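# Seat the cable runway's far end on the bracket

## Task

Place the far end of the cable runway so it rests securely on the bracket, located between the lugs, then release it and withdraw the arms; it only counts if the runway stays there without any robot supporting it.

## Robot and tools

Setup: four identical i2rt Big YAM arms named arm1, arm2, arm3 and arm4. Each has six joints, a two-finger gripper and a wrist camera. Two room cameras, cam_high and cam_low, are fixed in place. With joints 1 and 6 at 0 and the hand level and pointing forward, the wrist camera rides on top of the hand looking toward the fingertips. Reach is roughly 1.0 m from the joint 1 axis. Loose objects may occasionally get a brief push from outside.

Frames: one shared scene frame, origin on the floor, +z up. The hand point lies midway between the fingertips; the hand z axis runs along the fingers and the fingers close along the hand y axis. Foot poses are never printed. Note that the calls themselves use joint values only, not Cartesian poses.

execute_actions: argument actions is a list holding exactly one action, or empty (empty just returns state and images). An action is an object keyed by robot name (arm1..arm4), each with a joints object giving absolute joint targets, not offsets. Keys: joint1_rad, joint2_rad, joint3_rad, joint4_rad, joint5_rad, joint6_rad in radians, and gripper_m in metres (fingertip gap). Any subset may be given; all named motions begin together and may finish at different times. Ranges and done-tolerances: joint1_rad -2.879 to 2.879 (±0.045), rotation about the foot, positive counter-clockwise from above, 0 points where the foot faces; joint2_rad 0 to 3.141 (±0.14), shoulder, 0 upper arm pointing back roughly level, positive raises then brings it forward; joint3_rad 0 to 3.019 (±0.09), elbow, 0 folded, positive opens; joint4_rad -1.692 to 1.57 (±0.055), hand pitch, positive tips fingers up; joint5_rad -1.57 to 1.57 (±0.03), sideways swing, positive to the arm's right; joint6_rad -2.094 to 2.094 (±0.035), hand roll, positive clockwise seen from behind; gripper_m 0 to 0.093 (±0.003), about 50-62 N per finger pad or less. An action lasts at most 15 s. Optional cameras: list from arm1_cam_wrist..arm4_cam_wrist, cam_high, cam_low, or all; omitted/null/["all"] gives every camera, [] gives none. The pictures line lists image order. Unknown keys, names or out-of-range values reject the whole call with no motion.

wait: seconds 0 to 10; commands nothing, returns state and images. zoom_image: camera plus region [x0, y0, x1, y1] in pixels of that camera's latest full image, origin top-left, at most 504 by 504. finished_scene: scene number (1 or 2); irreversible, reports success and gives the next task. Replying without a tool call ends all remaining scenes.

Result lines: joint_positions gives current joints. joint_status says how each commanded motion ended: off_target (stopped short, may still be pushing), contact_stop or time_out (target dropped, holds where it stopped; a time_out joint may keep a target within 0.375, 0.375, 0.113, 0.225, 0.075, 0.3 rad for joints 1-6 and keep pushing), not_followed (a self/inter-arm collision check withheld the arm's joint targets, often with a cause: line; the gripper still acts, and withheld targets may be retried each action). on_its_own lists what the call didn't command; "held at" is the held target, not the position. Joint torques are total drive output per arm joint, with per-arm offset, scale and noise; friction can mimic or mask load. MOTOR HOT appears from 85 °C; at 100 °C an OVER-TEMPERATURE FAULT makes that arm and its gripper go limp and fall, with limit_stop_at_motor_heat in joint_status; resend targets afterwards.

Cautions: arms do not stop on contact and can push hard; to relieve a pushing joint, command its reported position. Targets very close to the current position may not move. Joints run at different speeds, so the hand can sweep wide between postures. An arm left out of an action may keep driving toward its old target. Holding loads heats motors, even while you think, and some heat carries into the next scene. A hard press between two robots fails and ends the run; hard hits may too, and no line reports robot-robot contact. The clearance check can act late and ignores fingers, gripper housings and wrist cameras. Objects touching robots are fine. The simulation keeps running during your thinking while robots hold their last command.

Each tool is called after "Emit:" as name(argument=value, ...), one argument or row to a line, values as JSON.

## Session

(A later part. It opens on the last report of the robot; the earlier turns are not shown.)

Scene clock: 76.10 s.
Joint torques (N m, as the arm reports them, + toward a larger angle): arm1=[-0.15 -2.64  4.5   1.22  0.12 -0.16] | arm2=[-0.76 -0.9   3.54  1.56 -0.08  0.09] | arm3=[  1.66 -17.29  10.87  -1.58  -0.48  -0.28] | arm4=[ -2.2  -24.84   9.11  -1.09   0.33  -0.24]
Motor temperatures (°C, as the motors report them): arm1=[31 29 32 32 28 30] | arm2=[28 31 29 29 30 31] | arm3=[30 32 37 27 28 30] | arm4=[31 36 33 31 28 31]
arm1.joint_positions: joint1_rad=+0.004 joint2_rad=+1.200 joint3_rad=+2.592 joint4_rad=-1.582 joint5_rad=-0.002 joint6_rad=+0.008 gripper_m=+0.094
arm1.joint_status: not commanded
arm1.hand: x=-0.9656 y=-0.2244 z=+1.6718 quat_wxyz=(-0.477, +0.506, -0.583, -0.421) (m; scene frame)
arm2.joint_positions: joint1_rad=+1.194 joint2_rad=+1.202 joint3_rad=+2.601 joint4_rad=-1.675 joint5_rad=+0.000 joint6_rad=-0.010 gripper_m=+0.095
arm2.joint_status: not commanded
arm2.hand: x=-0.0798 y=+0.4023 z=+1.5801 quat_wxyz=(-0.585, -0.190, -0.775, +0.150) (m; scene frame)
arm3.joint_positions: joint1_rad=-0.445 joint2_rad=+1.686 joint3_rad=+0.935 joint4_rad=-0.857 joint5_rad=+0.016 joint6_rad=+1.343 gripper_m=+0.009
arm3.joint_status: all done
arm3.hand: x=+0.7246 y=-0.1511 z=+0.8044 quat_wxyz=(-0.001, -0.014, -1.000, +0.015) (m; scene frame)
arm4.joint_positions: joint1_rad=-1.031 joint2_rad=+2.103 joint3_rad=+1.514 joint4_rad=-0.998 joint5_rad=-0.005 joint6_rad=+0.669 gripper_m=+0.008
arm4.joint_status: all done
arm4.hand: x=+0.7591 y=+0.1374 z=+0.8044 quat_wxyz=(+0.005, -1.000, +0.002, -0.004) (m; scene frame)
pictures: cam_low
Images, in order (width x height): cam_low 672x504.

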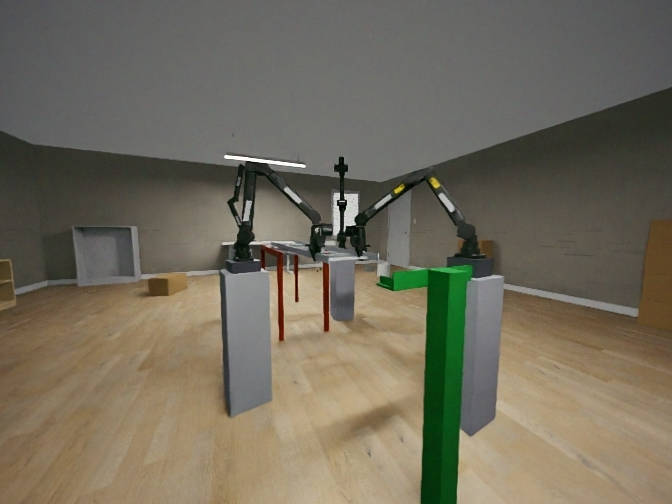

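Emit:
execute_actions(
  actions=[
    {"arm3":{"joints":{"joint1_rad":-0.625,"joint2_rad":1.73,"joint3_rad":1.16,"joint4_rad":-0.99,"joint6_rad":1.105}},"arm4":{"joints":{"joint1_rad":-0.972,"joint2_rad":1.825,"joint3_rad":1.215,"joint4_rad":-0.95,"joint6_rad":0.705}}},
  ],
  cameras=["cam_low","cam_high"],
)

Scene clock: 80.40 s.
Joint torques (N m, as the arm reports them, + toward a larger angle): arm1=[-0.18 -2.64  4.5   1.22  0.12 -0.16] | arm2=[-0.78 -1.02  3.51  1.57 -0.07  0.11] | arm3=[  1.76 -21.32  10.74  -2.13  -0.3   -0.18] | arm4=[ -1.66 -23.88   8.87  -1.96   0.36  -0.21]
Motor temperatures (°C, as the motors report them): arm1=[31 29 31 32 28 30] | arm2=[28 31 29 29 30 31] | arm3=[30 32 37 27 28 30] | arm4=[31 36 33 31 28 32]
arm1.joint_positions: joint1_rad=+0.004 joint2_rad=+1.200 joint3_rad=+2.592 joint4_rad=-1.582 joint5_rad=-0.002 joint6_rad=+0.008 gripper_m=+0.094
arm1.joint_status: not commanded
arm1.hand: x=-0.9656 y=-0.2244 z=+1.6718 quat_wxyz=(-0.477, +0.506, -0.583, -0.421) (m; scene frame)
arm2.joint_positions: joint1_rad=+1.194 joint2_rad=+1.202 joint3_rad=+2.601 joint4_rad=-1.675 joint5_rad=+0.000 joint6_rad=-0.010 gripper_m=+0.095
arm2.joint_status: not commanded
arm2.hand: x=-0.0798 y=+0.4023 z=+1.5801 quat_wxyz=(-0.585, -0.190, -0.775, +0.150) (m; scene frame)
arm3.joint_positions: joint1_rad=-0.652 joint2_rad=+1.794 joint3_rad=+1.120 joint4_rad=-0.929 joint5_rad=+0.011 joint6_rad=+1.120 gripper_m=+0.009
arm3.joint_status: joint4_rad time_out (moved -0.072 of -0.133); the others done
arm3.on_its_own: joint4_rad reads -0.929 and still pushes toward -0.990 since a time_out
arm3.hand: x=+0.8283 y=-0.1272 z=+0.8123 quat_wxyz=(+0.005, -0.005, -1.000, +0.012) (m; scene frame)
arm4.joint_positions: joint1_rad=-0.952 joint2_rad=+1.913 joint3_rad=+1.204 joint4_rad=-0.900 joint5_rad=-0.006 joint6_rad=+0.732 gripper_m=+0.008
arm4.joint_status: all done
arm4.hand: x=+0.8576 y=+0.1648 z=+0.8095 quat_wxyz=(+0.012, -1.000, -0.007, -0.012) (m; scene frame)
pictures: cam_high, cam_low
Images, in order (width x height): cam_high 672x504, cam_low 672x504.

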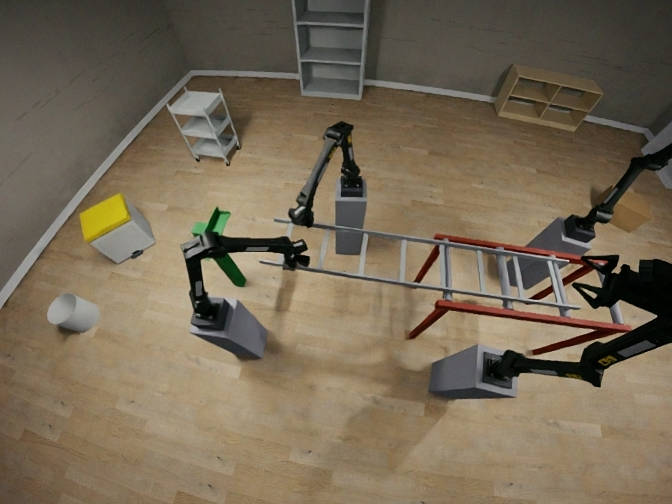

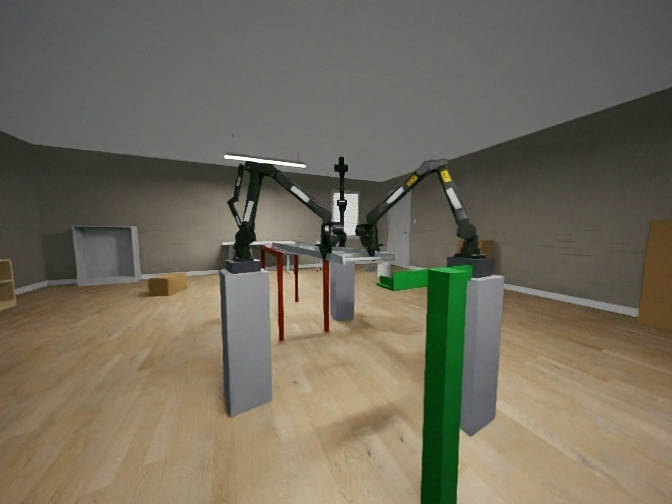

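Emit:
execute_actions(
  actions=[
    {"arm3":{"joints":{"joint1_rad":-0.79,"joint2_rad":1.82,"joint3_rad":1.315,"joint4_rad":-0.975,"joint6_rad":0.92}},"arm4":{"joints":{"joint1_rad":-0.825,"joint2_rad":1.66,"joint3_rad":0.97,"joint4_rad":-0.80,"joint6_rad":0.845}}},
  ],
  cameras=["cam_low","arm3_cam_wrist"],
)

Emit:
zoom_image(
  camera="cam_low",
  region=[280, 200, 500, 320],
)

Scene clock: 84.60 s.
Joint torques (N m, as the arm reports them, + toward a larger angle): arm1=[-0.17 -2.67  4.5   1.22  0.12 -0.16] | arm2=[-0.77 -1.05  3.53  1.56 -0.08  0.09] | arm3=[  1.56 -22.58  11.45  -0.68  -0.22  -0.4 ] | arm4=[ -0.68 -20.38   9.1   -0.79   0.37  -0.16]
Motor temperatures (°C, as the motors report them): arm1=[31 29 31 32 28 30] | arm2=[28 31 29 29 30 31] | arm3=[30 33 38 27 28 30] | arm4=[31 36 33 31 29 32]
arm1.joint_positions: joint1_rad=+0.004 joint2_rad=+1.200 joint3_rad=+2.592 joint4_rad=-1.582 joint5_rad=-0.002 joint6_rad=+0.008 gripper_m=+0.094
arm1.joint_status: not commanded
arm1.hand: x=-0.9656 y=-0.2244 z=+1.6718 quat_wxyz=(-0.477, +0.506, -0.583, -0.421) (m; scene frame)
arm2.joint_positions: joint1_rad=+1.194 joint2_rad=+1.202 joint3_rad=+2.601 joint4_rad=-1.675 joint5_rad=+0.000 joint6_rad=-0.010 gripper_m=+0.095
arm2.joint_status: not commanded
arm2.hand: x=-0.0798 y=+0.4023 z=+1.5801 quat_wxyz=(-0.585, -0.190, -0.775, +0.150) (m; scene frame)
arm3.joint_positions: joint1_rad=-0.814 joint2_rad=+1.879 joint3_rad=+1.270 joint4_rad=-0.942 joint5_rad=+0.008 joint6_rad=+0.946 gripper_m=+0.009
arm3.joint_status: all done
arm3.hand: x=+0.9253 y=-0.1195 z=+0.8173 quat_wxyz=(-0.006, +0.000, -1.000, -0.010) (m; scene frame)
arm4.joint_positions: joint1_rad=-0.816 joint2_rad=+1.745 joint3_rad=+0.951 joint4_rad=-0.775 joint5_rad=-0.006 joint6_rad=+0.863 gripper_m=+0.008
arm4.joint_status: all done
arm4.hand: x=+0.9515 y=+0.1737 z=+0.8122 quat_wxyz=(-0.001, -1.000, -0.009, +0.002) (m; scene frame)
pictures: arm3_cam_wrist, cam_low
Images, in order (width x height): arm3_cam_wrist 504x504, cam_low 672x504.

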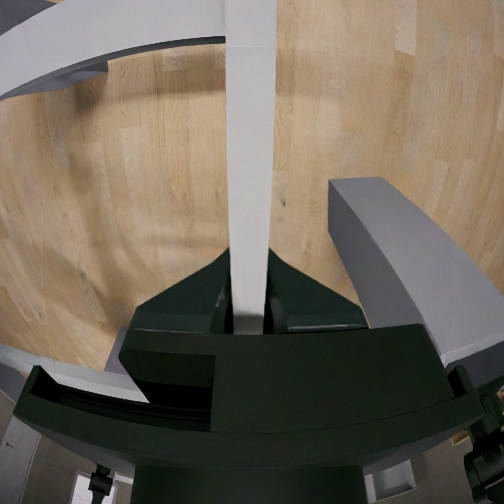

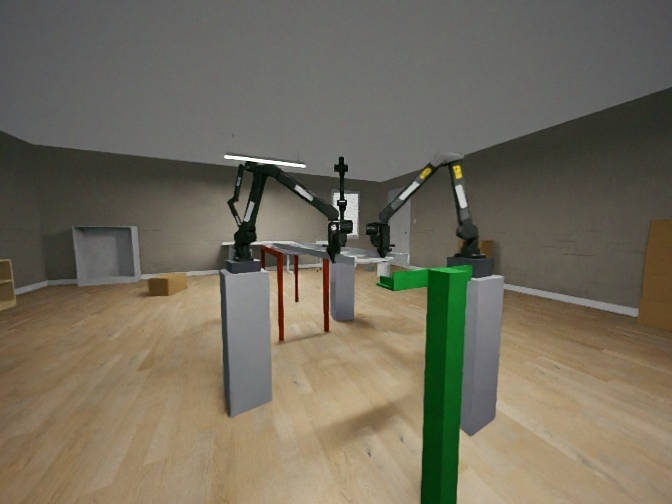

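Region (280, 200, 500, 320) of cam_low's 672x504 image, scaled by 2.291, with more detail than that image has; it fills the top 275 rows of this view, and the rest is white.

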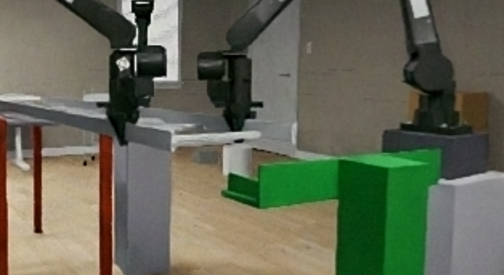

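Emit:
execute_actions(
  actions=[
    {"arm2":{"joints":{"joint1_rad":0.92,"joint2_rad":2.1,"joint3_rad":2.55,"joint4_rad":-0.45,"joint5_rad":-0.75}},"arm3":{"joints":{"joint1_rad":-0.915,"joint2_rad":1.965,"joint3_rad":1.57,"joint4_rad":-1.085,"joint6_rad":0.78}},"arm4":{"joints":{"joint1_rad":-0.63,"joint2_rad":1.515,"joint3_rad":0.795,"joint4_rad":-0.77,"joint6_rad":1.03}}},
  ],
  cameras=["cam_low","arm2_cam_wrist","cam_high"],
)

Emit:
zoom_image(
  camera="cam_low",
  region=[280, 200, 500, 320],
)

Emit:
zoom_image(
  camera="arm2_cam_wrist",
  region=[150, 100, 350, 260],
)

Scene clock: 91.27 s.
Joint torques (N m, as the arm reports them, + toward a larger angle): arm1=[-0.16 -2.64  4.5   1.22  0.12 -0.16] | arm2=[ -1.42 -22.49  11.67   2.55  -0.15   0.07] | arm3=[  2.35 -25.69  11.85  -1.02  -0.26  -0.4 ] | arm4=[ -0.15 -17.75   9.36  -0.94  -0.1   -0.1 ]
Motor temperatures (°C, as the motors report them): arm1=[31 29 31 32 28 30] | arm2=[28 31 29 29 30 31] | arm3=[30 34 39 27 28 30] | arm4=[31 36 33 31 29 32]
arm1.joint_positions: joint1_rad=+0.004 joint2_rad=+1.200 joint3_rad=+2.592 joint4_rad=-1.582 joint5_rad=-0.002 joint6_rad=+0.008 gripper_m=+0.094
arm1.joint_status: not commanded
arm1.hand: x=-0.9656 y=-0.2244 z=+1.6718 quat_wxyz=(-0.477, +0.506, -0.583, -0.421) (m; scene frame)
arm2.joint_positions: joint1_rad=+0.923 joint2_rad=+2.071 joint3_rad=+2.524 joint4_rad=-0.463 joint5_rad=-0.748 joint6_rad=-0.009 gripper_m=+0.095
arm2.joint_status: all done
arm2.hand: x=+0.3635 y=+0.0482 z=+1.3587 quat_wxyz=(-0.705, -0.004, -0.709, +0.006) (m; scene frame)
arm3.joint_positions: joint1_rad=-0.939 joint2_rad=+2.019 joint3_rad=+1.524 joint4_rad=-1.050 joint5_rad=+0.008 joint6_rad=+0.812 gripper_m=+0.009
arm3.joint_status: all done
arm3.hand: x=+1.0227 y=-0.1098 z=+0.8253 quat_wxyz=(-0.009, +0.005, -1.000, -0.011) (m; scene frame)
arm4.joint_positions: joint1_rad=-0.629 joint2_rad=+1.601 joint3_rad=+0.771 joint4_rad=-0.742 joint5_rad=+0.007 joint6_rad=+1.043 gripper_m=+0.008
arm4.joint_status: all done
arm4.hand: x=+1.0457 y=+0.1866 z=+0.8176 quat_wxyz=(+0.004, -1.000, -0.013, +0.006) (m; scene frame)
pictures: arm2_cam_wrist, cam_high, cam_low
Images, in order (width x height): arm2_cam_wrist 504x504, cam_high 672x504, cam_low 672x504.

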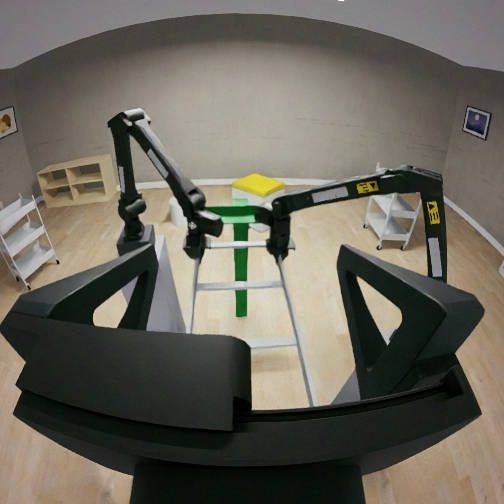

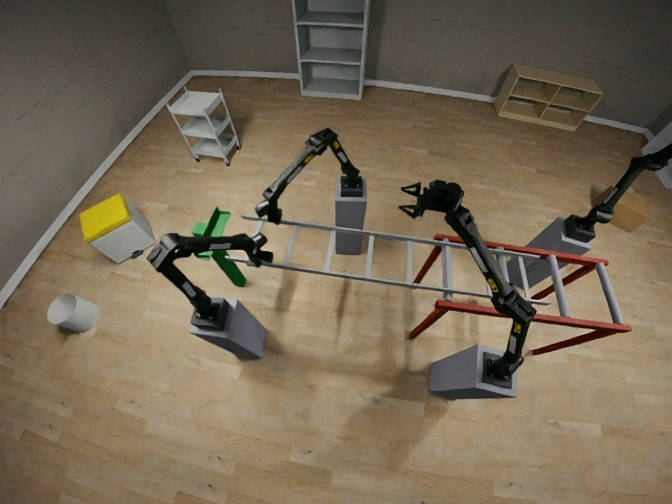

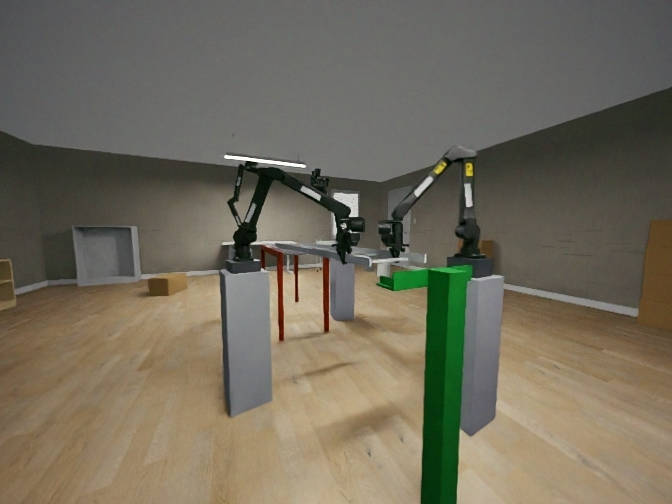

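Region (280, 200, 500, 320) of cam_low's 672x504 image, scaled by 2.291, with more detail than that image has; it fills the top 275 rows of this view, and the rest is white.

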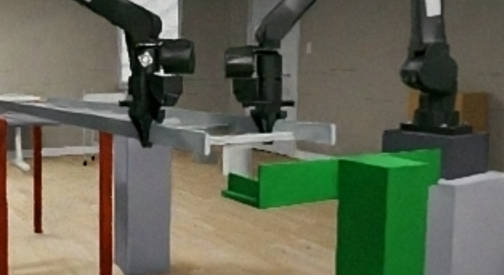

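Region (150, 100, 350, 260) of arm2_cam_wrist's 504x504 image, scaled by 2.520, with more detail than that image has; it fills the top 403 rows of this view, and the rest is white.

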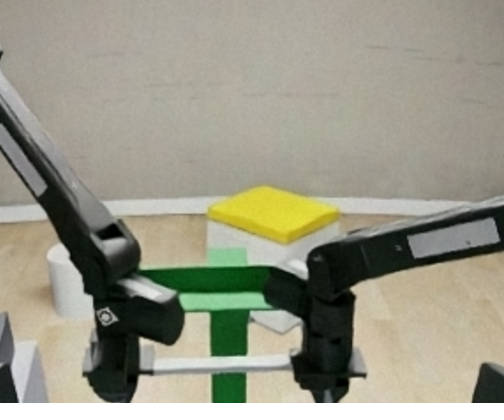

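Emit:
execute_actions(
  actions=[
    {"arm3":{"joints":{"joint1_rad":-1.02,"joint2_rad":2.15,"joint3_rad":1.89,"joint4_rad":-1.22,"joint6_rad":0.675}},"arm4":{"joints":{"joint1_rad":-0.365,"joint2_rad":1.405,"joint3_rad":0.70,"joint4_rad":-0.765,"joint6_rad":1.29}}},
  ],
  cameras=["cam_low","arm2_cam_wrist","cam_high"],
)

Emit:
zoom_image(
  camera="cam_low",
  region=[300, 200, 520, 320],
)

Emit:
zoom_image(
  camera="cam_high",
  region=[150, 170, 330, 310],
)

Scene clock: 97.67 s.
Joint torques (N m, as the arm reports them, + toward a larger angle): arm1=[-0.16 -2.65  4.5   1.22  0.12 -0.16] | arm2=[ -1.39 -22.37  11.66   2.58  -0.15   0.07] | arm3=[  1.28 -27.25  13.63  -0.92  -0.25  -0.38] | arm4=[  0.25 -17.49   9.81  -1.22  -0.18  -0.08]
Motor temperatures (°C, as the motors report them): arm1=[31 29 31 32 28 30] | arm2=[28 32 31 29 30 31] | arm3=[30 35 40 27 28 30] | arm4=[31 35 33 31 29 32]
arm1.joint_positions: joint1_rad=+0.004 joint2_rad=+1.200 joint3_rad=+2.592 joint4_rad=-1.582 joint5_rad=-0.002 joint6_rad=+0.008 gripper_m=+0.094
arm1.joint_status: not commanded
arm1.hand: x=-0.9656 y=-0.2244 z=+1.6718 quat_wxyz=(-0.477, +0.506, -0.583, -0.421) (m; scene frame)
arm2.joint_positions: joint1_rad=+0.923 joint2_rad=+2.071 joint3_rad=+2.524 joint4_rad=-0.463 joint5_rad=-0.748 joint6_rad=-0.009 gripper_m=+0.095
arm2.joint_status: not commanded
arm2.hand: x=+0.3635 y=+0.0482 z=+1.3587 quat_wxyz=(-0.705, -0.004, -0.709, +0.006) (m; scene frame)
arm3.joint_positions: joint1_rad=-1.046 joint2_rad=+2.192 joint3_rad=+1.828 joint4_rad=-1.185 joint5_rad=+0.008 joint6_rad=+0.706 gripper_m=+0.009
arm3.joint_status: all done
arm3.hand: x=+1.1196 y=-0.1088 z=+0.8275 quat_wxyz=(-0.008, +0.004, -1.000, -0.009) (m; scene frame)
arm4.joint_positions: joint1_rad=-0.368 joint2_rad=+1.514 joint3_rad=+0.669 joint4_rad=-0.732 joint5_rad=+0.009 joint6_rad=+1.303 gripper_m=+0.008
arm4.joint_status: all done
arm4.hand: x=+1.1415 y=+0.1899 z=+0.8182 quat_wxyz=(+0.006, -1.000, -0.013, +0.007) (m; scene frame)
pictures: arm2_cam_wrist, cam_high, cam_low
Images, in order (width x height): arm2_cam_wrist 504x504, cam_high 672x504, cam_low 672x504.

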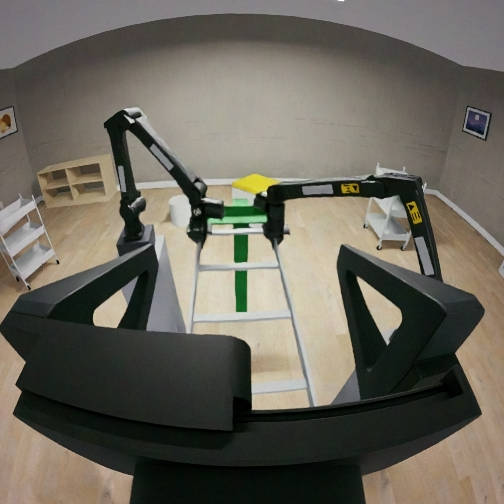

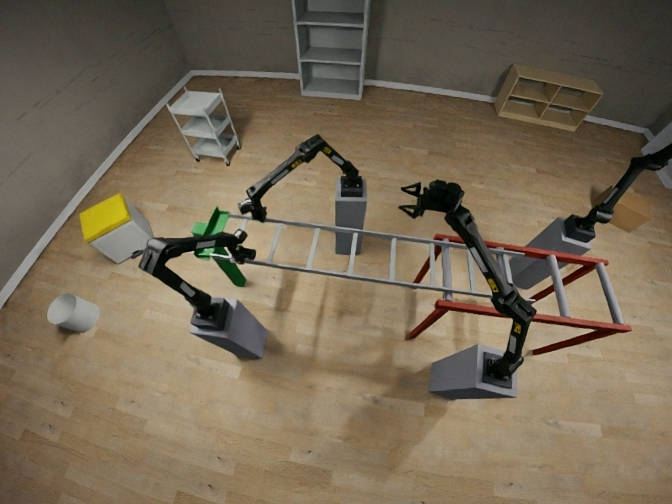

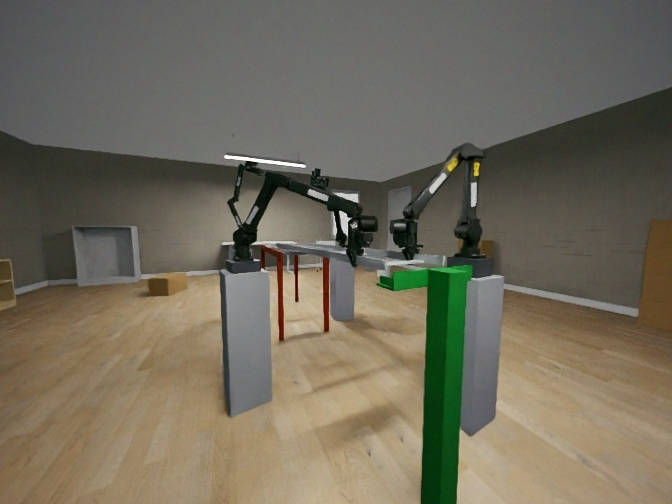

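Region (300, 200, 520, 320) of cam_low's 672x504 image, scaled by 2.291, with more detail than that image has; it fills the top 275 rows of this view, and the rest is white.

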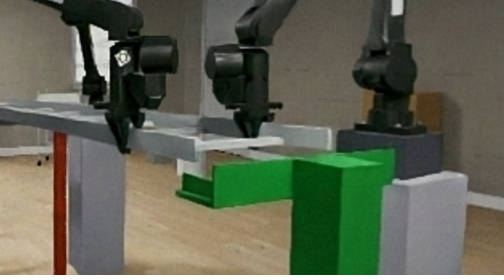

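Region (150, 170, 330, 310) of cam_high's 672x504 image, scaled by 2.800, with more detail than that image has.

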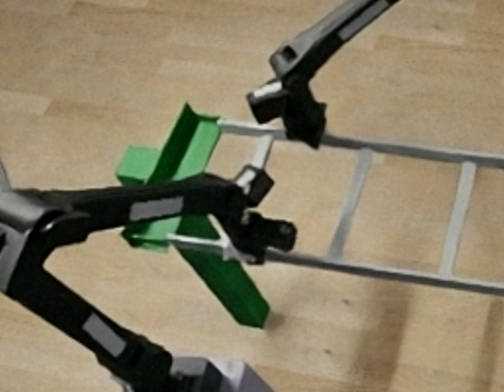

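Emit:
execute_actions(
  actions=[
    {"arm3":{"joints":{"joint1_rad":-1.085,"joint2_rad":2.33,"joint3_rad":2.19,"joint4_rad":-1.35,"joint6_rad":0.61}},"arm4":{"joints":{"joint1_rad":-0.155,"joint2_rad":1.375,"joint3_rad":0.665,"joint4_rad":-0.75,"joint6_rad":1.50}}},
  ],
  cameras=["cam_low","cam_high"],
)

Emit:
zoom_image(
  camera="cam_low",
  region=[300, 200, 520, 320],
)

Emit:
zoom_image(
  camera="cam_high",
  region=[150, 170, 330, 310],
)

Scene clock: 104.40 s.
Joint torques (N m, as the arm reports them, + toward a larger angle): arm1=[-0.16 -2.67  4.49  1.22  0.12 -0.16] | arm2=[ -1.45 -22.37  11.64   2.57  -0.15   0.08] | arm3=[  1.45 -28.61  14.51  -1.02  -0.16  -0.47] | arm4=[  0.43 -17.71  10.32  -0.94  -0.29  -0.09]
Motor temperatures (°C, as the motors report them): arm1=[31 29 31 32 28 30] | arm2=[28 33 32 29 30 31] | arm3=[30 36 42 27 28 30] | arm4=[31 35 33 31 29 32]
arm1.joint_positions: joint1_rad=+0.004 joint2_rad=+1.200 joint3_rad=+2.592 joint4_rad=-1.582 joint5_rad=-0.002 joint6_rad=+0.008 gripper_m=+0.094
arm1.joint_status: not commanded
arm1.hand: x=-0.9656 y=-0.2244 z=+1.6718 quat_wxyz=(-0.477, +0.506, -0.583, -0.421) (m; scene frame)
arm2.joint_positions: joint1_rad=+0.923 joint2_rad=+2.071 joint3_rad=+2.524 joint4_rad=-0.463 joint5_rad=-0.748 joint6_rad=-0.009 gripper_m=+0.095
arm2.joint_status: not commanded
arm2.hand: x=+0.3635 y=+0.0482 z=+1.3587 quat_wxyz=(-0.705, -0.004, -0.709, +0.006) (m; scene frame)
arm3.joint_positions: joint1_rad=-1.104 joint2_rad=+2.356 joint3_rad=+2.123 joint4_rad=-1.312 joint5_rad=+0.005 joint6_rad=+0.648 gripper_m=+0.009
arm3.joint_status: joint6_rad time_out (moved -0.058 of -0.096); the others done
arm3.on_its_own: joint6_rad reads +0.648 and still pushes toward +0.610 since a time_out
arm3.hand: x=+1.1875 y=-0.1045 z=+0.8257 quat_wxyz=(-0.009, +0.004, -1.000, -0.010) (m; scene frame)
arm4.joint_positions: joint1_rad=-0.158 joint2_rad=+1.488 joint3_rad=+0.627 joint4_rad=-0.724 joint5_rad=+0.012 joint6_rad=+1.511 gripper_m=+0.008
arm4.joint_status: all done
arm4.hand: x=+1.2079 y=+0.1968 z=+0.8150 quat_wxyz=(+0.009, -1.000, -0.014, +0.009) (m; scene frame)
pictures: cam_high, cam_low
Images, in order (width x height): cam_high 672x504, cam_low 672x504.

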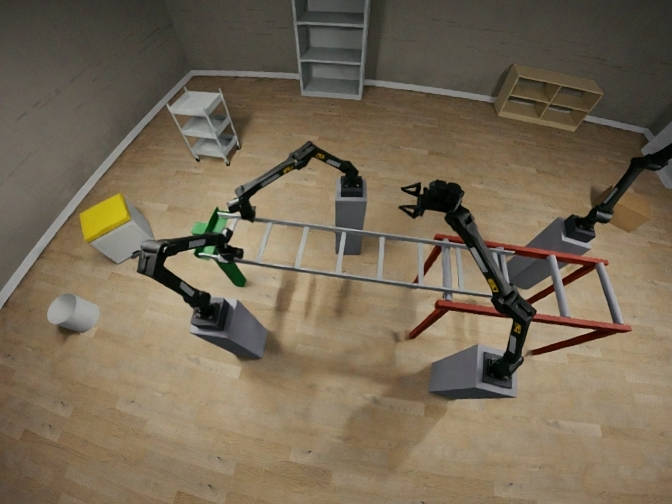

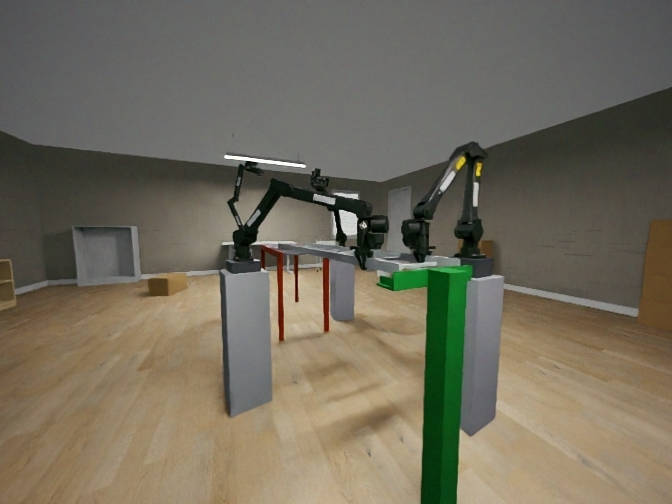

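Region (300, 200, 520, 320) of cam_low's 672x504 image, scaled by 2.291, with more detail than that image has; it fills the top 275 rows of this view, and the rest is white.

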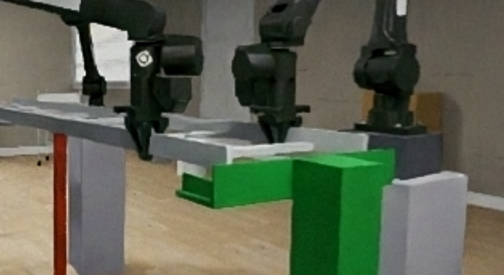

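Region (150, 170, 330, 310) of cam_high's 672x504 image, scaled by 2.800, with more detail than that image has.

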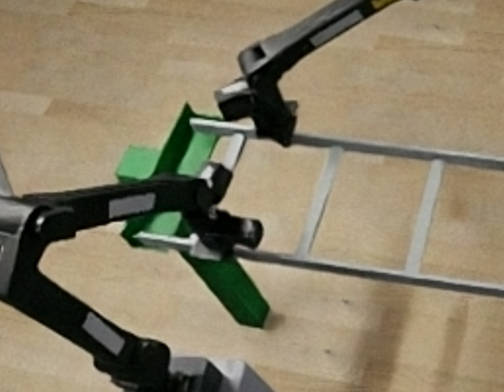

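Emit:
execute_actions(
  actions=[
    {"arm3":{"joints":{"joint1_rad":-1.09,"joint2_rad":2.40,"joint3_rad":2.19,"joint4_rad":-1.29,"joint6_rad":0.64}},"arm4":{"joints":{"joint1_rad":-0.14,"joint2_rad":1.49,"joint3_rad":0.625,"joint4_rad":-0.61,"joint6_rad":1.52}}},
  ],
  cameras=["cam_low","cam_high"],
)

Emit:
zoom_image(
  camera="cam_low",
  region=[300, 200, 520, 320],
)

Emit:
zoom_image(
  camera="cam_high",
  region=[150, 170, 330, 310],
)

Scene clock: 108.47 s.
Joint torques (N m, as the arm reports them, + toward a larger angle): arm1=[-0.16 -2.67  4.49  1.22  0.12 -0.16] | arm2=[ -1.41 -22.3   11.64   2.59  -0.16   0.08] | arm3=[  0.42 -26.32  13.94   0.34   0.01  -0.24] | arm4=[  1.2  -14.05   8.9    0.81  -0.5    0.1 ]
Motor temperatures (°C, as the motors report them): arm1=[31 29 31 32 28 30] | arm2=[28 33 33 29 30 31] | arm3=[30 37 43 27 28 30] | arm4=[31 35 33 31 29 32]
arm1.joint_positions: joint1_rad=+0.004 joint2_rad=+1.200 joint3_rad=+2.592 joint4_rad=-1.582 joint5_rad=-0.002 joint6_rad=+0.008 gripper_m=+0.094
arm1.joint_status: not commanded
arm1.hand: x=-0.9656 y=-0.2244 z=+1.6718 quat_wxyz=(-0.477, +0.506, -0.583, -0.421) (m; scene frame)
arm2.joint_positions: joint1_rad=+0.923 joint2_rad=+2.071 joint3_rad=+2.524 joint4_rad=-0.463 joint5_rad=-0.748 joint6_rad=-0.009 gripper_m=+0.095
arm2.joint_status: not commanded
arm2.hand: x=+0.3635 y=+0.0482 z=+1.3587 quat_wxyz=(-0.705, -0.004, -0.709, +0.006) (m; scene frame)
arm3.joint_positions: joint1_rad=-1.101 joint2_rad=+2.398 joint3_rad=+2.129 joint4_rad=-1.288 joint5_rad=+0.001 joint6_rad=+0.649 gripper_m=+0.009
arm3.joint_status: all done
arm3.hand: x=+1.1879 y=-0.1005 z=+0.7993 quat_wxyz=(-0.003, +0.005, -1.000, -0.009) (m; scene frame)
arm4.joint_positions: joint1_rad=-0.157 joint2_rad=+1.554 joint3_rad=+0.594 joint4_rad=-0.623 joint5_rad=+0.017 joint6_rad=+1.511 gripper_m=+0.008
arm4.joint_status: all done
arm4.hand: x=+1.2072 y=+0.2008 z=+0.7887 quat_wxyz=(+0.008, -1.000, -0.015, +0.012) (m; scene frame)
pictures: cam_high, cam_low
Images, in order (width x height): cam_high 672x504, cam_low 672x504.

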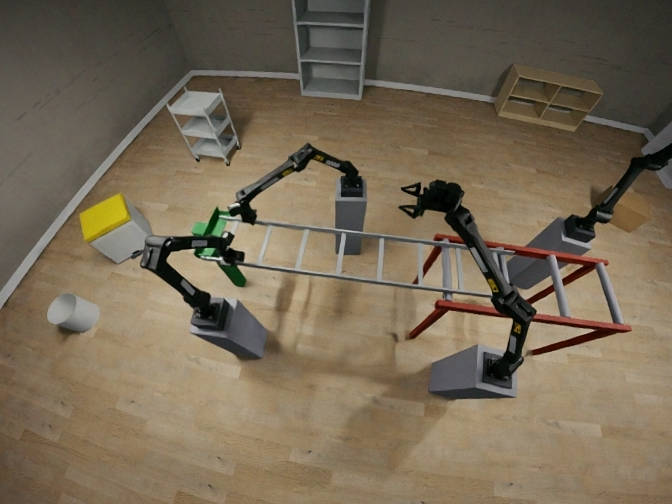

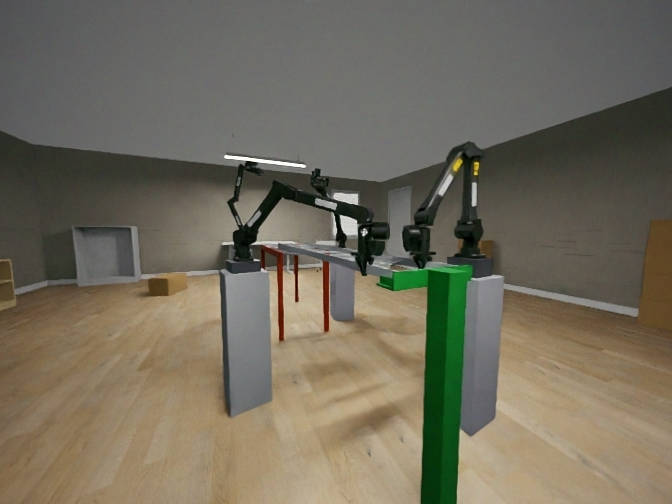

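Region (300, 200, 520, 320) of cam_low's 672x504 image, scaled by 2.291, with more detail than that image has; it fills the top 275 rows of this view, and the rest is white.

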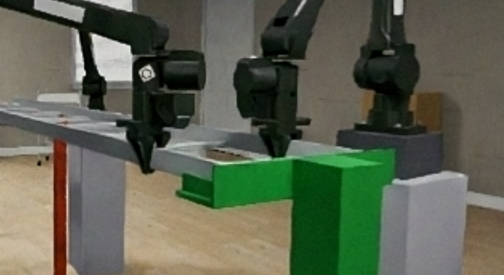

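Region (150, 170, 330, 310) of cam_high's 672x504 image, scaled by 2.800, with more detail than that image has.

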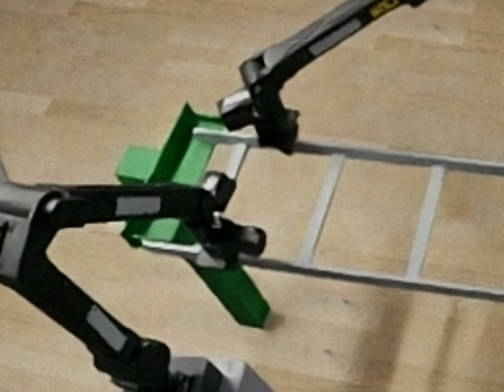

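Emit:
execute_actions(
  actions=[
    {"arm3":{"joints":{"joint1_rad":-1.125,"joint2_rad":2.435,"joint3_rad":2.225,"joint4_rad":-1.305,"joint6_rad":0.615}},"arm4":{"joints":{"joint1_rad":-0.09,"joint2_rad":1.54,"joint3_rad":0.665,"joint4_rad":-0.60,"joint6_rad":1.565}}},
  ],
  cameras=["cam_low","cam_high"],
)

Emit:
zoom_image(
  camera="cam_low",
  region=[300, 200, 520, 320],
)

Emit:
zoom_image(
  camera="cam_high",
  region=[150, 170, 330, 310],
)

Scene clock: 112.23 s.
Joint torques (N m, as the arm reports them, + toward a larger angle): arm1=[-0.15 -2.67  4.5   1.22  0.12 -0.16] | arm2=[ -1.47 -22.22  11.6    2.59  -0.17   0.08] | arm3=[ -0.91 -25.09  13.76   0.05  -0.07  -0.35] | arm4=[  1.4  -10.63  12.34   0.77  -0.52   0.04]
Motor temperatures (°C, as the motors report them): arm1=[31 29 31 32 28 30] | arm2=[28 34 33 29 30 31] | arm3=[30 37 43 27 28 30] | arm4=[31 35 33 31 29 32]
arm1.joint_positions: joint1_rad=+0.004 joint2_rad=+1.200 joint3_rad=+2.592 joint4_rad=-1.582 joint5_rad=-0.002 joint6_rad=+0.008 gripper_m=+0.094
arm1.joint_status: not commanded
arm1.hand: x=-0.9656 y=-0.2244 z=+1.6718 quat_wxyz=(-0.477, +0.506, -0.583, -0.421) (m; scene frame)
arm2.joint_positions: joint1_rad=+0.923 joint2_rad=+2.071 joint3_rad=+2.524 joint4_rad=-0.463 joint5_rad=-0.748 joint6_rad=-0.009 gripper_m=+0.095
arm2.joint_status: not commanded
arm2.hand: x=+0.3635 y=+0.0482 z=+1.3587 quat_wxyz=(-0.705, -0.004, -0.709, +0.006) (m; scene frame)
arm3.joint_positions: joint1_rad=-1.118 joint2_rad=+2.418 joint3_rad=+2.166 joint4_rad=-1.299 joint5_rad=+0.001 joint6_rad=+0.640 gripper_m=+0.009
arm3.joint_status: all done
arm3.hand: x=+1.2012 y=-0.1057 z=+0.7993 quat_wxyz=(-0.006, +0.001, -1.000, -0.010) (m; scene frame)
arm4.joint_positions: joint1_rad=-0.109 joint2_rad=+1.558 joint3_rad=+0.599 joint4_rad=-0.613 joint5_rad=+0.017 joint6_rad=+1.562 gripper_m=+0.008
arm4.joint_status: all done
arm4.hand: x=+1.2217 y=+0.1964 z=+0.7884 quat_wxyz=(+0.003, -1.000, -0.014, +0.012) (m; scene frame)
pictures: cam_high, cam_low
Images, in order (width x height): cam_high 672x504, cam_low 672x504.

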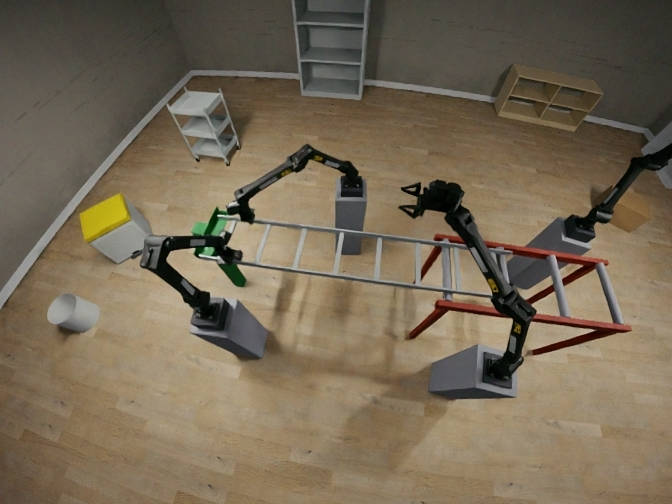

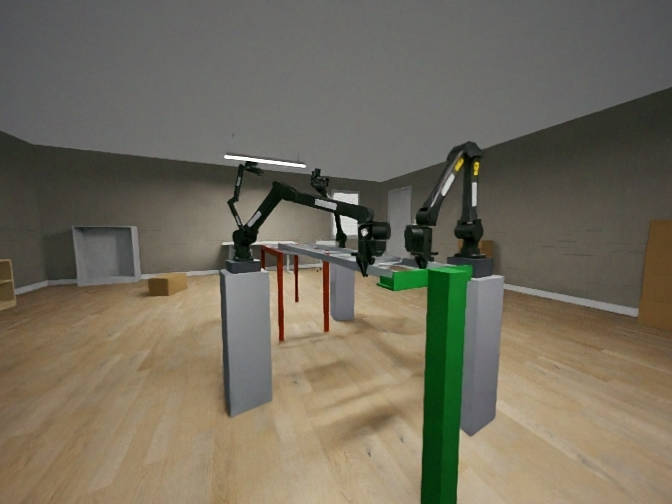

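Region (300, 200, 520, 320) of cam_low's 672x504 image, scaled by 2.291, with more detail than that image has; it fills the top 275 rows of this view, and the rest is white.

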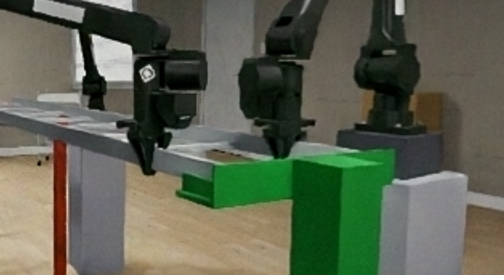

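Region (150, 170, 330, 310) of cam_high's 672x504 image, scaled by 2.800, with more detail than that image has.

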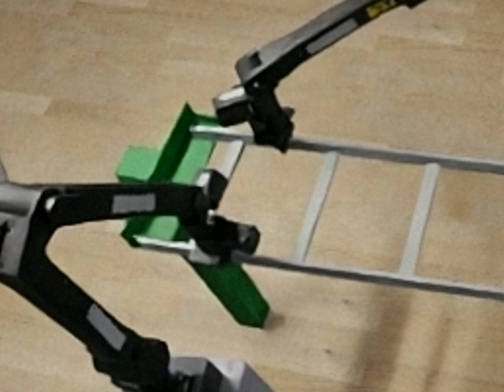

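Emit:
execute_actions(
  actions=[
    {"arm3":{"joints":{"joint1_rad":-1.118,"joint2_rad":2.418,"joint3_rad":2.19,"gripper_m":0.05}},"arm4":{"joints":{"joint1_rad":-0.109,"joint2_rad":1.55,"joint3_rad":0.61,"gripper_m":0.05}}},
  ],
  cameras=["cam_low"],
)

Emit:
execute_actions(
  actions=[
    {"arm3":{"joints":{"joint2_rad":2.2,"joint4_rad":-1.5}},"arm4":{"joints":{"joint2_rad":1.35,"joint3_rad":0.75,"joint4_rad":-0.97}}},
  ],
  cameras=["cam_low","cam_high","arm2_cam_wrist","arm3_cam_wrist"],
)

Emit:
zoom_image(
  camera="cam_high",
  region=[150, 170, 330, 310],
)

Scene clock: 114.47 s.
Joint torques (N m, as the arm reports them, + toward a larger angle): arm1=[-0.15 -2.66  4.5   1.23  0.12 -0.16] | arm2=[ -1.39 -22.24  11.65   2.6   -0.15   0.08] | arm3=[ -0.44 -26.71  11.33   0.18  -0.01  -0.3 ] | arm4=[-0.04 -9.43  6.94  0.56  0.04  0.06]
Motor temperatures (°C, as the motors report them): arm1=[31 29 31 32 28 30] | arm2=[28 34 33 29 30 31] | arm3=[30 37 43 27 28 30] | arm4=[31 35 34 31 29 32]
arm1.joint_positions: joint1_rad=+0.004 joint2_rad=+1.200 joint3_rad=+2.592 joint4_rad=-1.582 joint5_rad=-0.002 joint6_rad=+0.008 gripper_m=+0.094
arm1.joint_status: not commanded
arm1.hand: x=-0.9656 y=-0.2244 z=+1.6718 quat_wxyz=(-0.477, +0.506, -0.583, -0.421) (m; scene frame)
arm2.joint_positions: joint1_rad=+0.923 joint2_rad=+2.071 joint3_rad=+2.524 joint4_rad=-0.463 joint5_rad=-0.748 joint6_rad=-0.009 gripper_m=+0.095
arm2.joint_status: not commanded
arm2.hand: x=+0.3635 y=+0.0482 z=+1.3587 quat_wxyz=(-0.705, -0.004, -0.709, +0.006) (m; scene frame)
arm3.joint_positions: joint1_rad=-1.118 joint2_rad=+2.417 joint3_rad=+2.166 joint4_rad=-1.299 joint5_rad=+0.001 joint6_rad=+0.630 gripper_m=+0.050
arm3.joint_status: all done
arm3.hand: x=+1.2012 y=-0.1057 z=+0.7996 quat_wxyz=(-0.006, +0.006, -1.000, -0.010) (m; scene frame)
arm4.joint_positions: joint1_rad=-0.109 joint2_rad=+1.558 joint3_rad=+0.601 joint4_rad=-0.610 joint5_rad=+0.003 joint6_rad=+1.562 gripper_m=+0.050
arm4.joint_status: all done
arm4.hand: x=+1.2242 y=+0.1943 z=+0.7888 quat_wxyz=(+0.000, -1.000, -0.014, +0.005) (m; scene frame)
pictures: cam_low
Images, in order (width x height): cam_low 672x504.

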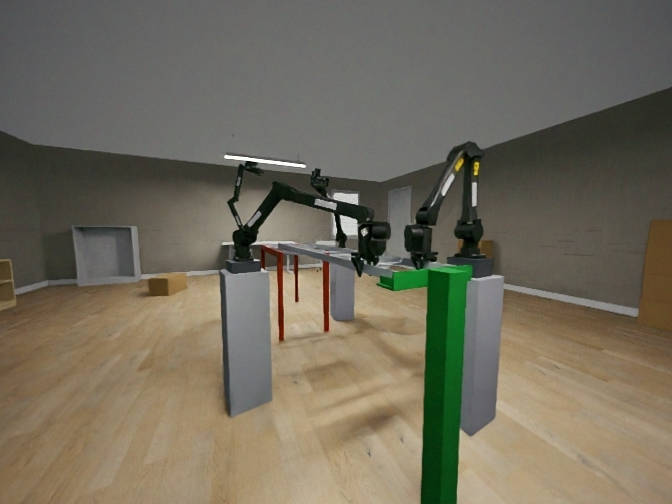

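Scene clock: 115.87 s.
Joint torques (N m, as the arm reports them, + toward a larger angle): arm1=[-0.17 -2.66  4.49  1.21  0.12 -0.16] | arm2=[ -1.44 -22.3   11.63   2.59  -0.16   0.08] | arm3=[ -0.83 -22.69  11.16   0.17  -0.04  -0.29] | arm4=[ 0.   -7.53 11.02 -0.21  0.05  0.05]
Motor temperatures (°C, as the motors report them): arm1=[31 29 31 32 28 30] | arm2=[28 34 33 29 30 31] | arm3=[30 37 43 27 28 30] | arm4=[31 34 34 31 29 32]
arm1.joint_positions: joint1_rad=+0.004 joint2_rad=+1.200 joint3_rad=+2.592 joint4_rad=-1.582 joint5_rad=-0.002 joint6_rad=+0.008 gripper_m=+0.094
arm1.joint_status: not commanded
arm1.hand: x=-0.9656 y=-0.2244 z=+1.6718 quat_wxyz=(-0.477, +0.506, -0.583, -0.421) (m; scene frame)
arm2.joint_positions: joint1_rad=+0.923 joint2_rad=+2.071 joint3_rad=+2.524 joint4_rad=-0.463 joint5_rad=-0.748 joint6_rad=-0.009 gripper_m=+0.095
arm2.joint_status: not commanded
arm2.hand: x=+0.3635 y=+0.0482 z=+1.3587 quat_wxyz=(-0.705, -0.004, -0.709, +0.006) (m; scene frame)
arm3.joint_positions: joint1_rad=-1.118 joint2_rad=+2.172 joint3_rad=+2.170 joint4_rad=-1.489 joint5_rad=+0.001 joint6_rad=+0.630 gripper_m=+0.050
arm3.joint_status: all done
arm3.hand: x=+1.1765 y=-0.1264 z=+0.9678 quat_wxyz=(-0.030, +0.006, -0.999, -0.028) (m; scene frame)
arm4.joint_positions: joint1_rad=-0.109 joint2_rad=+1.337 joint3_rad=+0.723 joint4_rad=-0.959 joint5_rad=+0.003 joint6_rad=+1.562 gripper_m=+0.050
arm4.joint_status: all done
arm4.hand: x=+1.2251 y=+0.1883 z=+0.8855 quat_wxyz=(+0.003, -1.000, -0.014, +0.005) (m; scene frame)
pictures: arm2_cam_wrist, arm3_cam_wrist, cam_high, cam_low
Images, in order (width x height): arm2_cam_wrist 504x504, arm3_cam_wrist 504x504, cam_high 672x504, cam_low 672x504.

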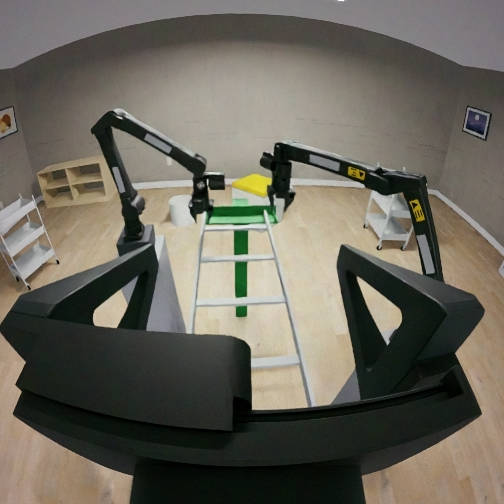

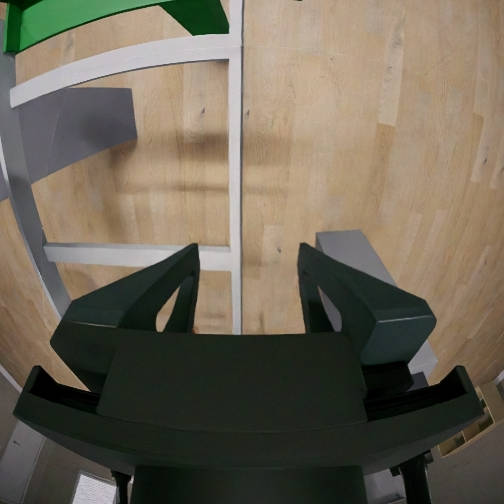

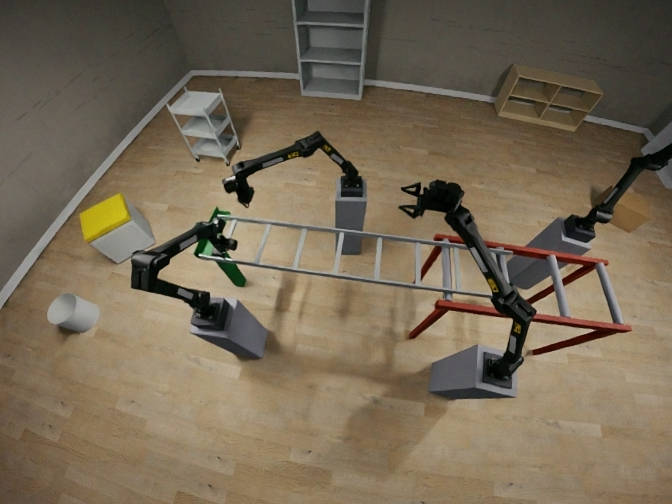

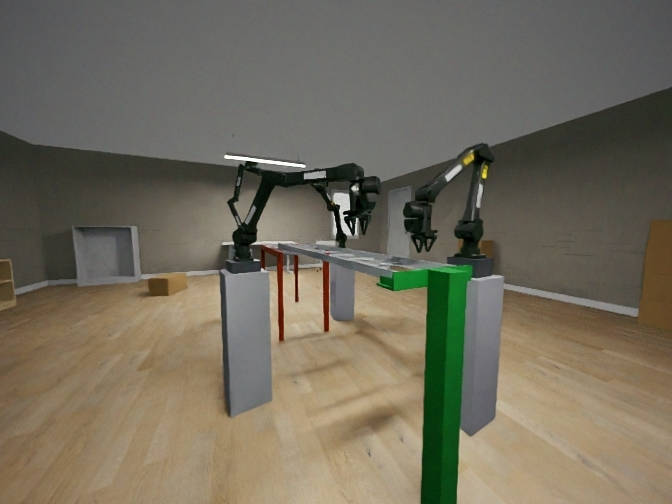

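Region (150, 170, 330, 310) of cam_high's 672x504 image, scaled by 2.800, with more detail than that image has.

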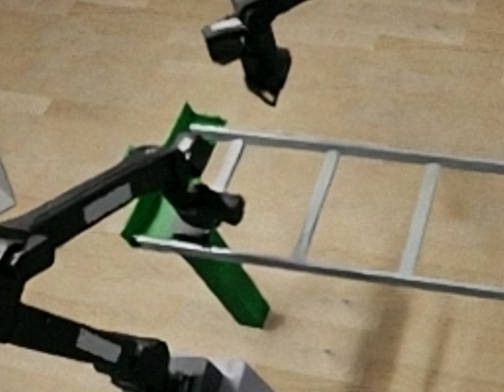

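Move clear, to poses that also give a view of the bracket.

Emit:
execute_actions(
  actions=[
    {"arm2":{"joints":{"joint2_rad":1.4,"joint3_rad":2.2,"joint4_rad":-1.0}},"arm3":{"joints":{"joint1_rad":-0.6,"joint2_rad":1.4,"joint3_rad":1.7,"joint4_rad":-1.5,"gripper_m":0.093}},"arm4":{"joints":{"joint1_rad":0.0,"joint2_rad":1.0,"joint3_rad":1.3,"joint4_rad":-1.45,"joint6_rad":0.3,"gripper_m":0.093}}},
  ],
  cameras=["cam_low","cam_high","arm4_cam_wrist"],
)

Emit:
zoom_image(
  camera="cam_high",
  region=[150, 170, 330, 310],
)

Scene clock: 119.43 s.
Joint torques (N m, as the arm reports them, + toward a larger angle): arm1=[-0.17 -2.66  4.5   1.22  0.12 -0.16] | arm2=[ -1.32 -10.53   8.02   1.57  -0.16   0.06] | arm3=[ -0.1  -11.49   9.53   0.8    0.04  -0.22] | arm4=[ 0.34 -5.03 13.88  0.68  0.05 -0.1 ]
Motor temperatures (°C, as the motors report them): arm1=[31 29 31 32 28 30] | arm2=[28 34 33 29 30 31] | arm3=[30 37 42 27 28 30] | arm4=[31 34 34 31 29 32]
arm1.joint_positions: joint1_rad=+0.004 joint2_rad=+1.200 joint3_rad=+2.592 joint4_rad=-1.582 joint5_rad=-0.002 joint6_rad=+0.008 gripper_m=+0.094
arm1.joint_status: not commanded
arm1.hand: x=-0.9656 y=-0.2244 z=+1.6718 quat_wxyz=(-0.477, +0.506, -0.583, -0.421) (m; scene frame)
arm2.joint_positions: joint1_rad=+0.923 joint2_rad=+1.403 joint3_rad=+2.199 joint4_rad=-0.989 joint5_rad=-0.751 joint6_rad=-0.009 gripper_m=+0.095
arm2.joint_status: all done
arm2.hand: x=+0.1335 y=+0.2680 z=+1.5132 quat_wxyz=(-0.655, -0.047, -0.753, -0.039) (m; scene frame)
arm3.joint_positions: joint1_rad=-0.599 joint2_rad=+1.398 joint3_rad=+1.702 joint4_rad=-1.490 joint5_rad=+0.000 joint6_rad=+0.626 gripper_m=+0.093
arm3.joint_status: all done
arm3.hand: x=+0.8135 y=-0.1032 z=+1.2133 quat_wxyz=(-0.118, +0.259, -0.946, -0.154) (m; scene frame)
arm4.joint_positions: joint1_rad=-0.005 joint2_rad=+0.996 joint3_rad=+1.267 joint4_rad=-1.439 joint5_rad=+0.001 joint6_rad=+0.310 gripper_m=+0.093
arm4.joint_status: all done
arm4.hand: x=+1.2630 y=+0.1637 z=+1.1980 quat_wxyz=(-0.165, -0.755, -0.625, +0.110) (m; scene frame)
pictures: arm4_cam_wrist, cam_high, cam_low
Images, in order (width x height): arm4_cam_wrist 504x504, cam_high 672x504, cam_low 672x504.

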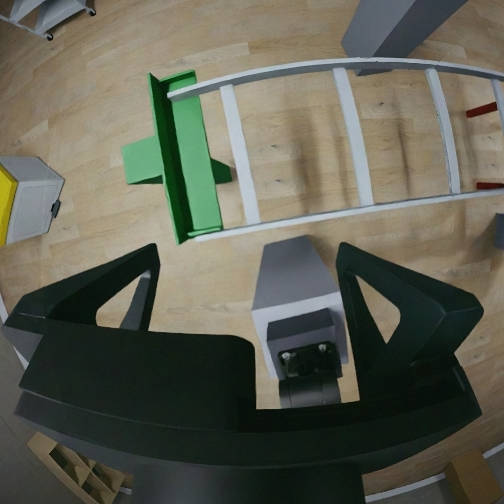

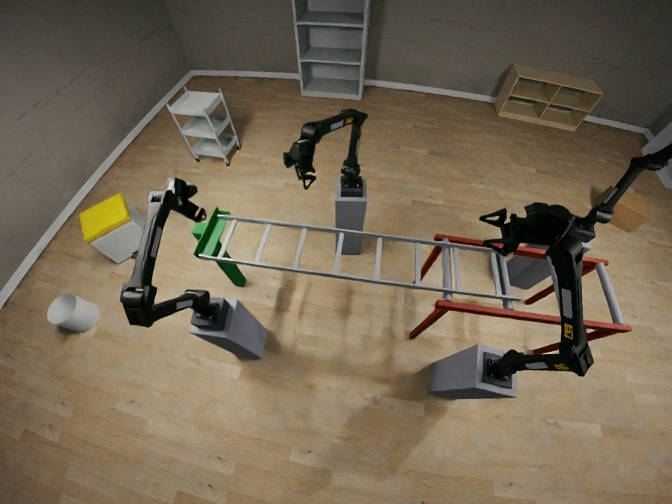

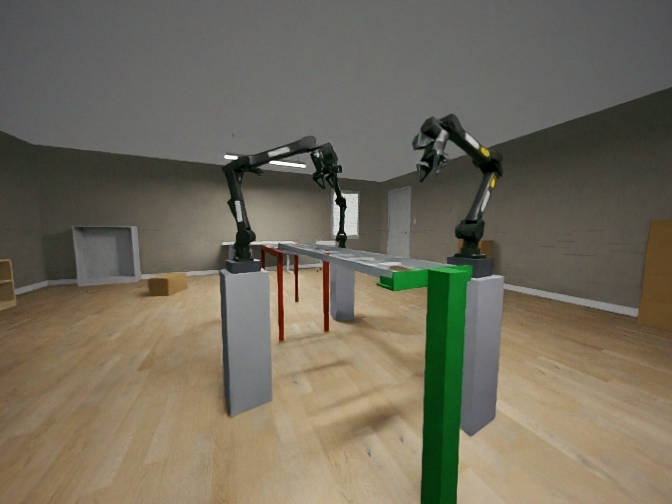

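Region (150, 170, 330, 310) of cam_high's 672x504 image, scaled by 2.800, with more detail than that image has.

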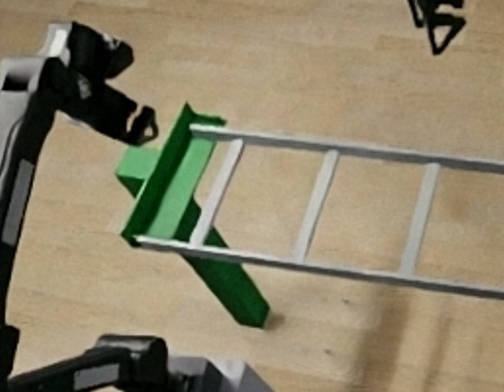

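Emit:
zoom_image(
  camera="arm4_cam_wrist",
  region=[110, 50, 310, 260],
)

Region (110, 50, 310, 260) of arm4_cam_wrist's 504x504 image, scaled by 2.400, with more detail than that image has; it fills the left 480 columns of this view, and the rest is white.

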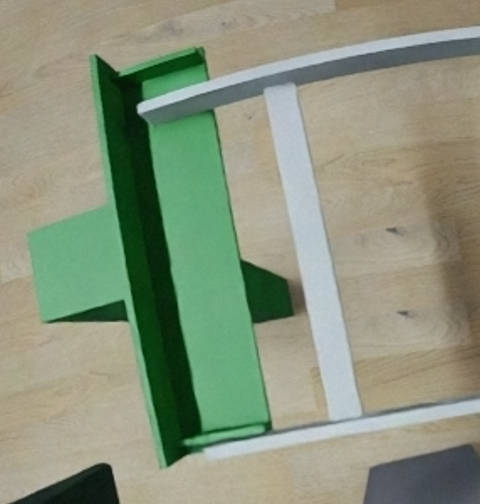

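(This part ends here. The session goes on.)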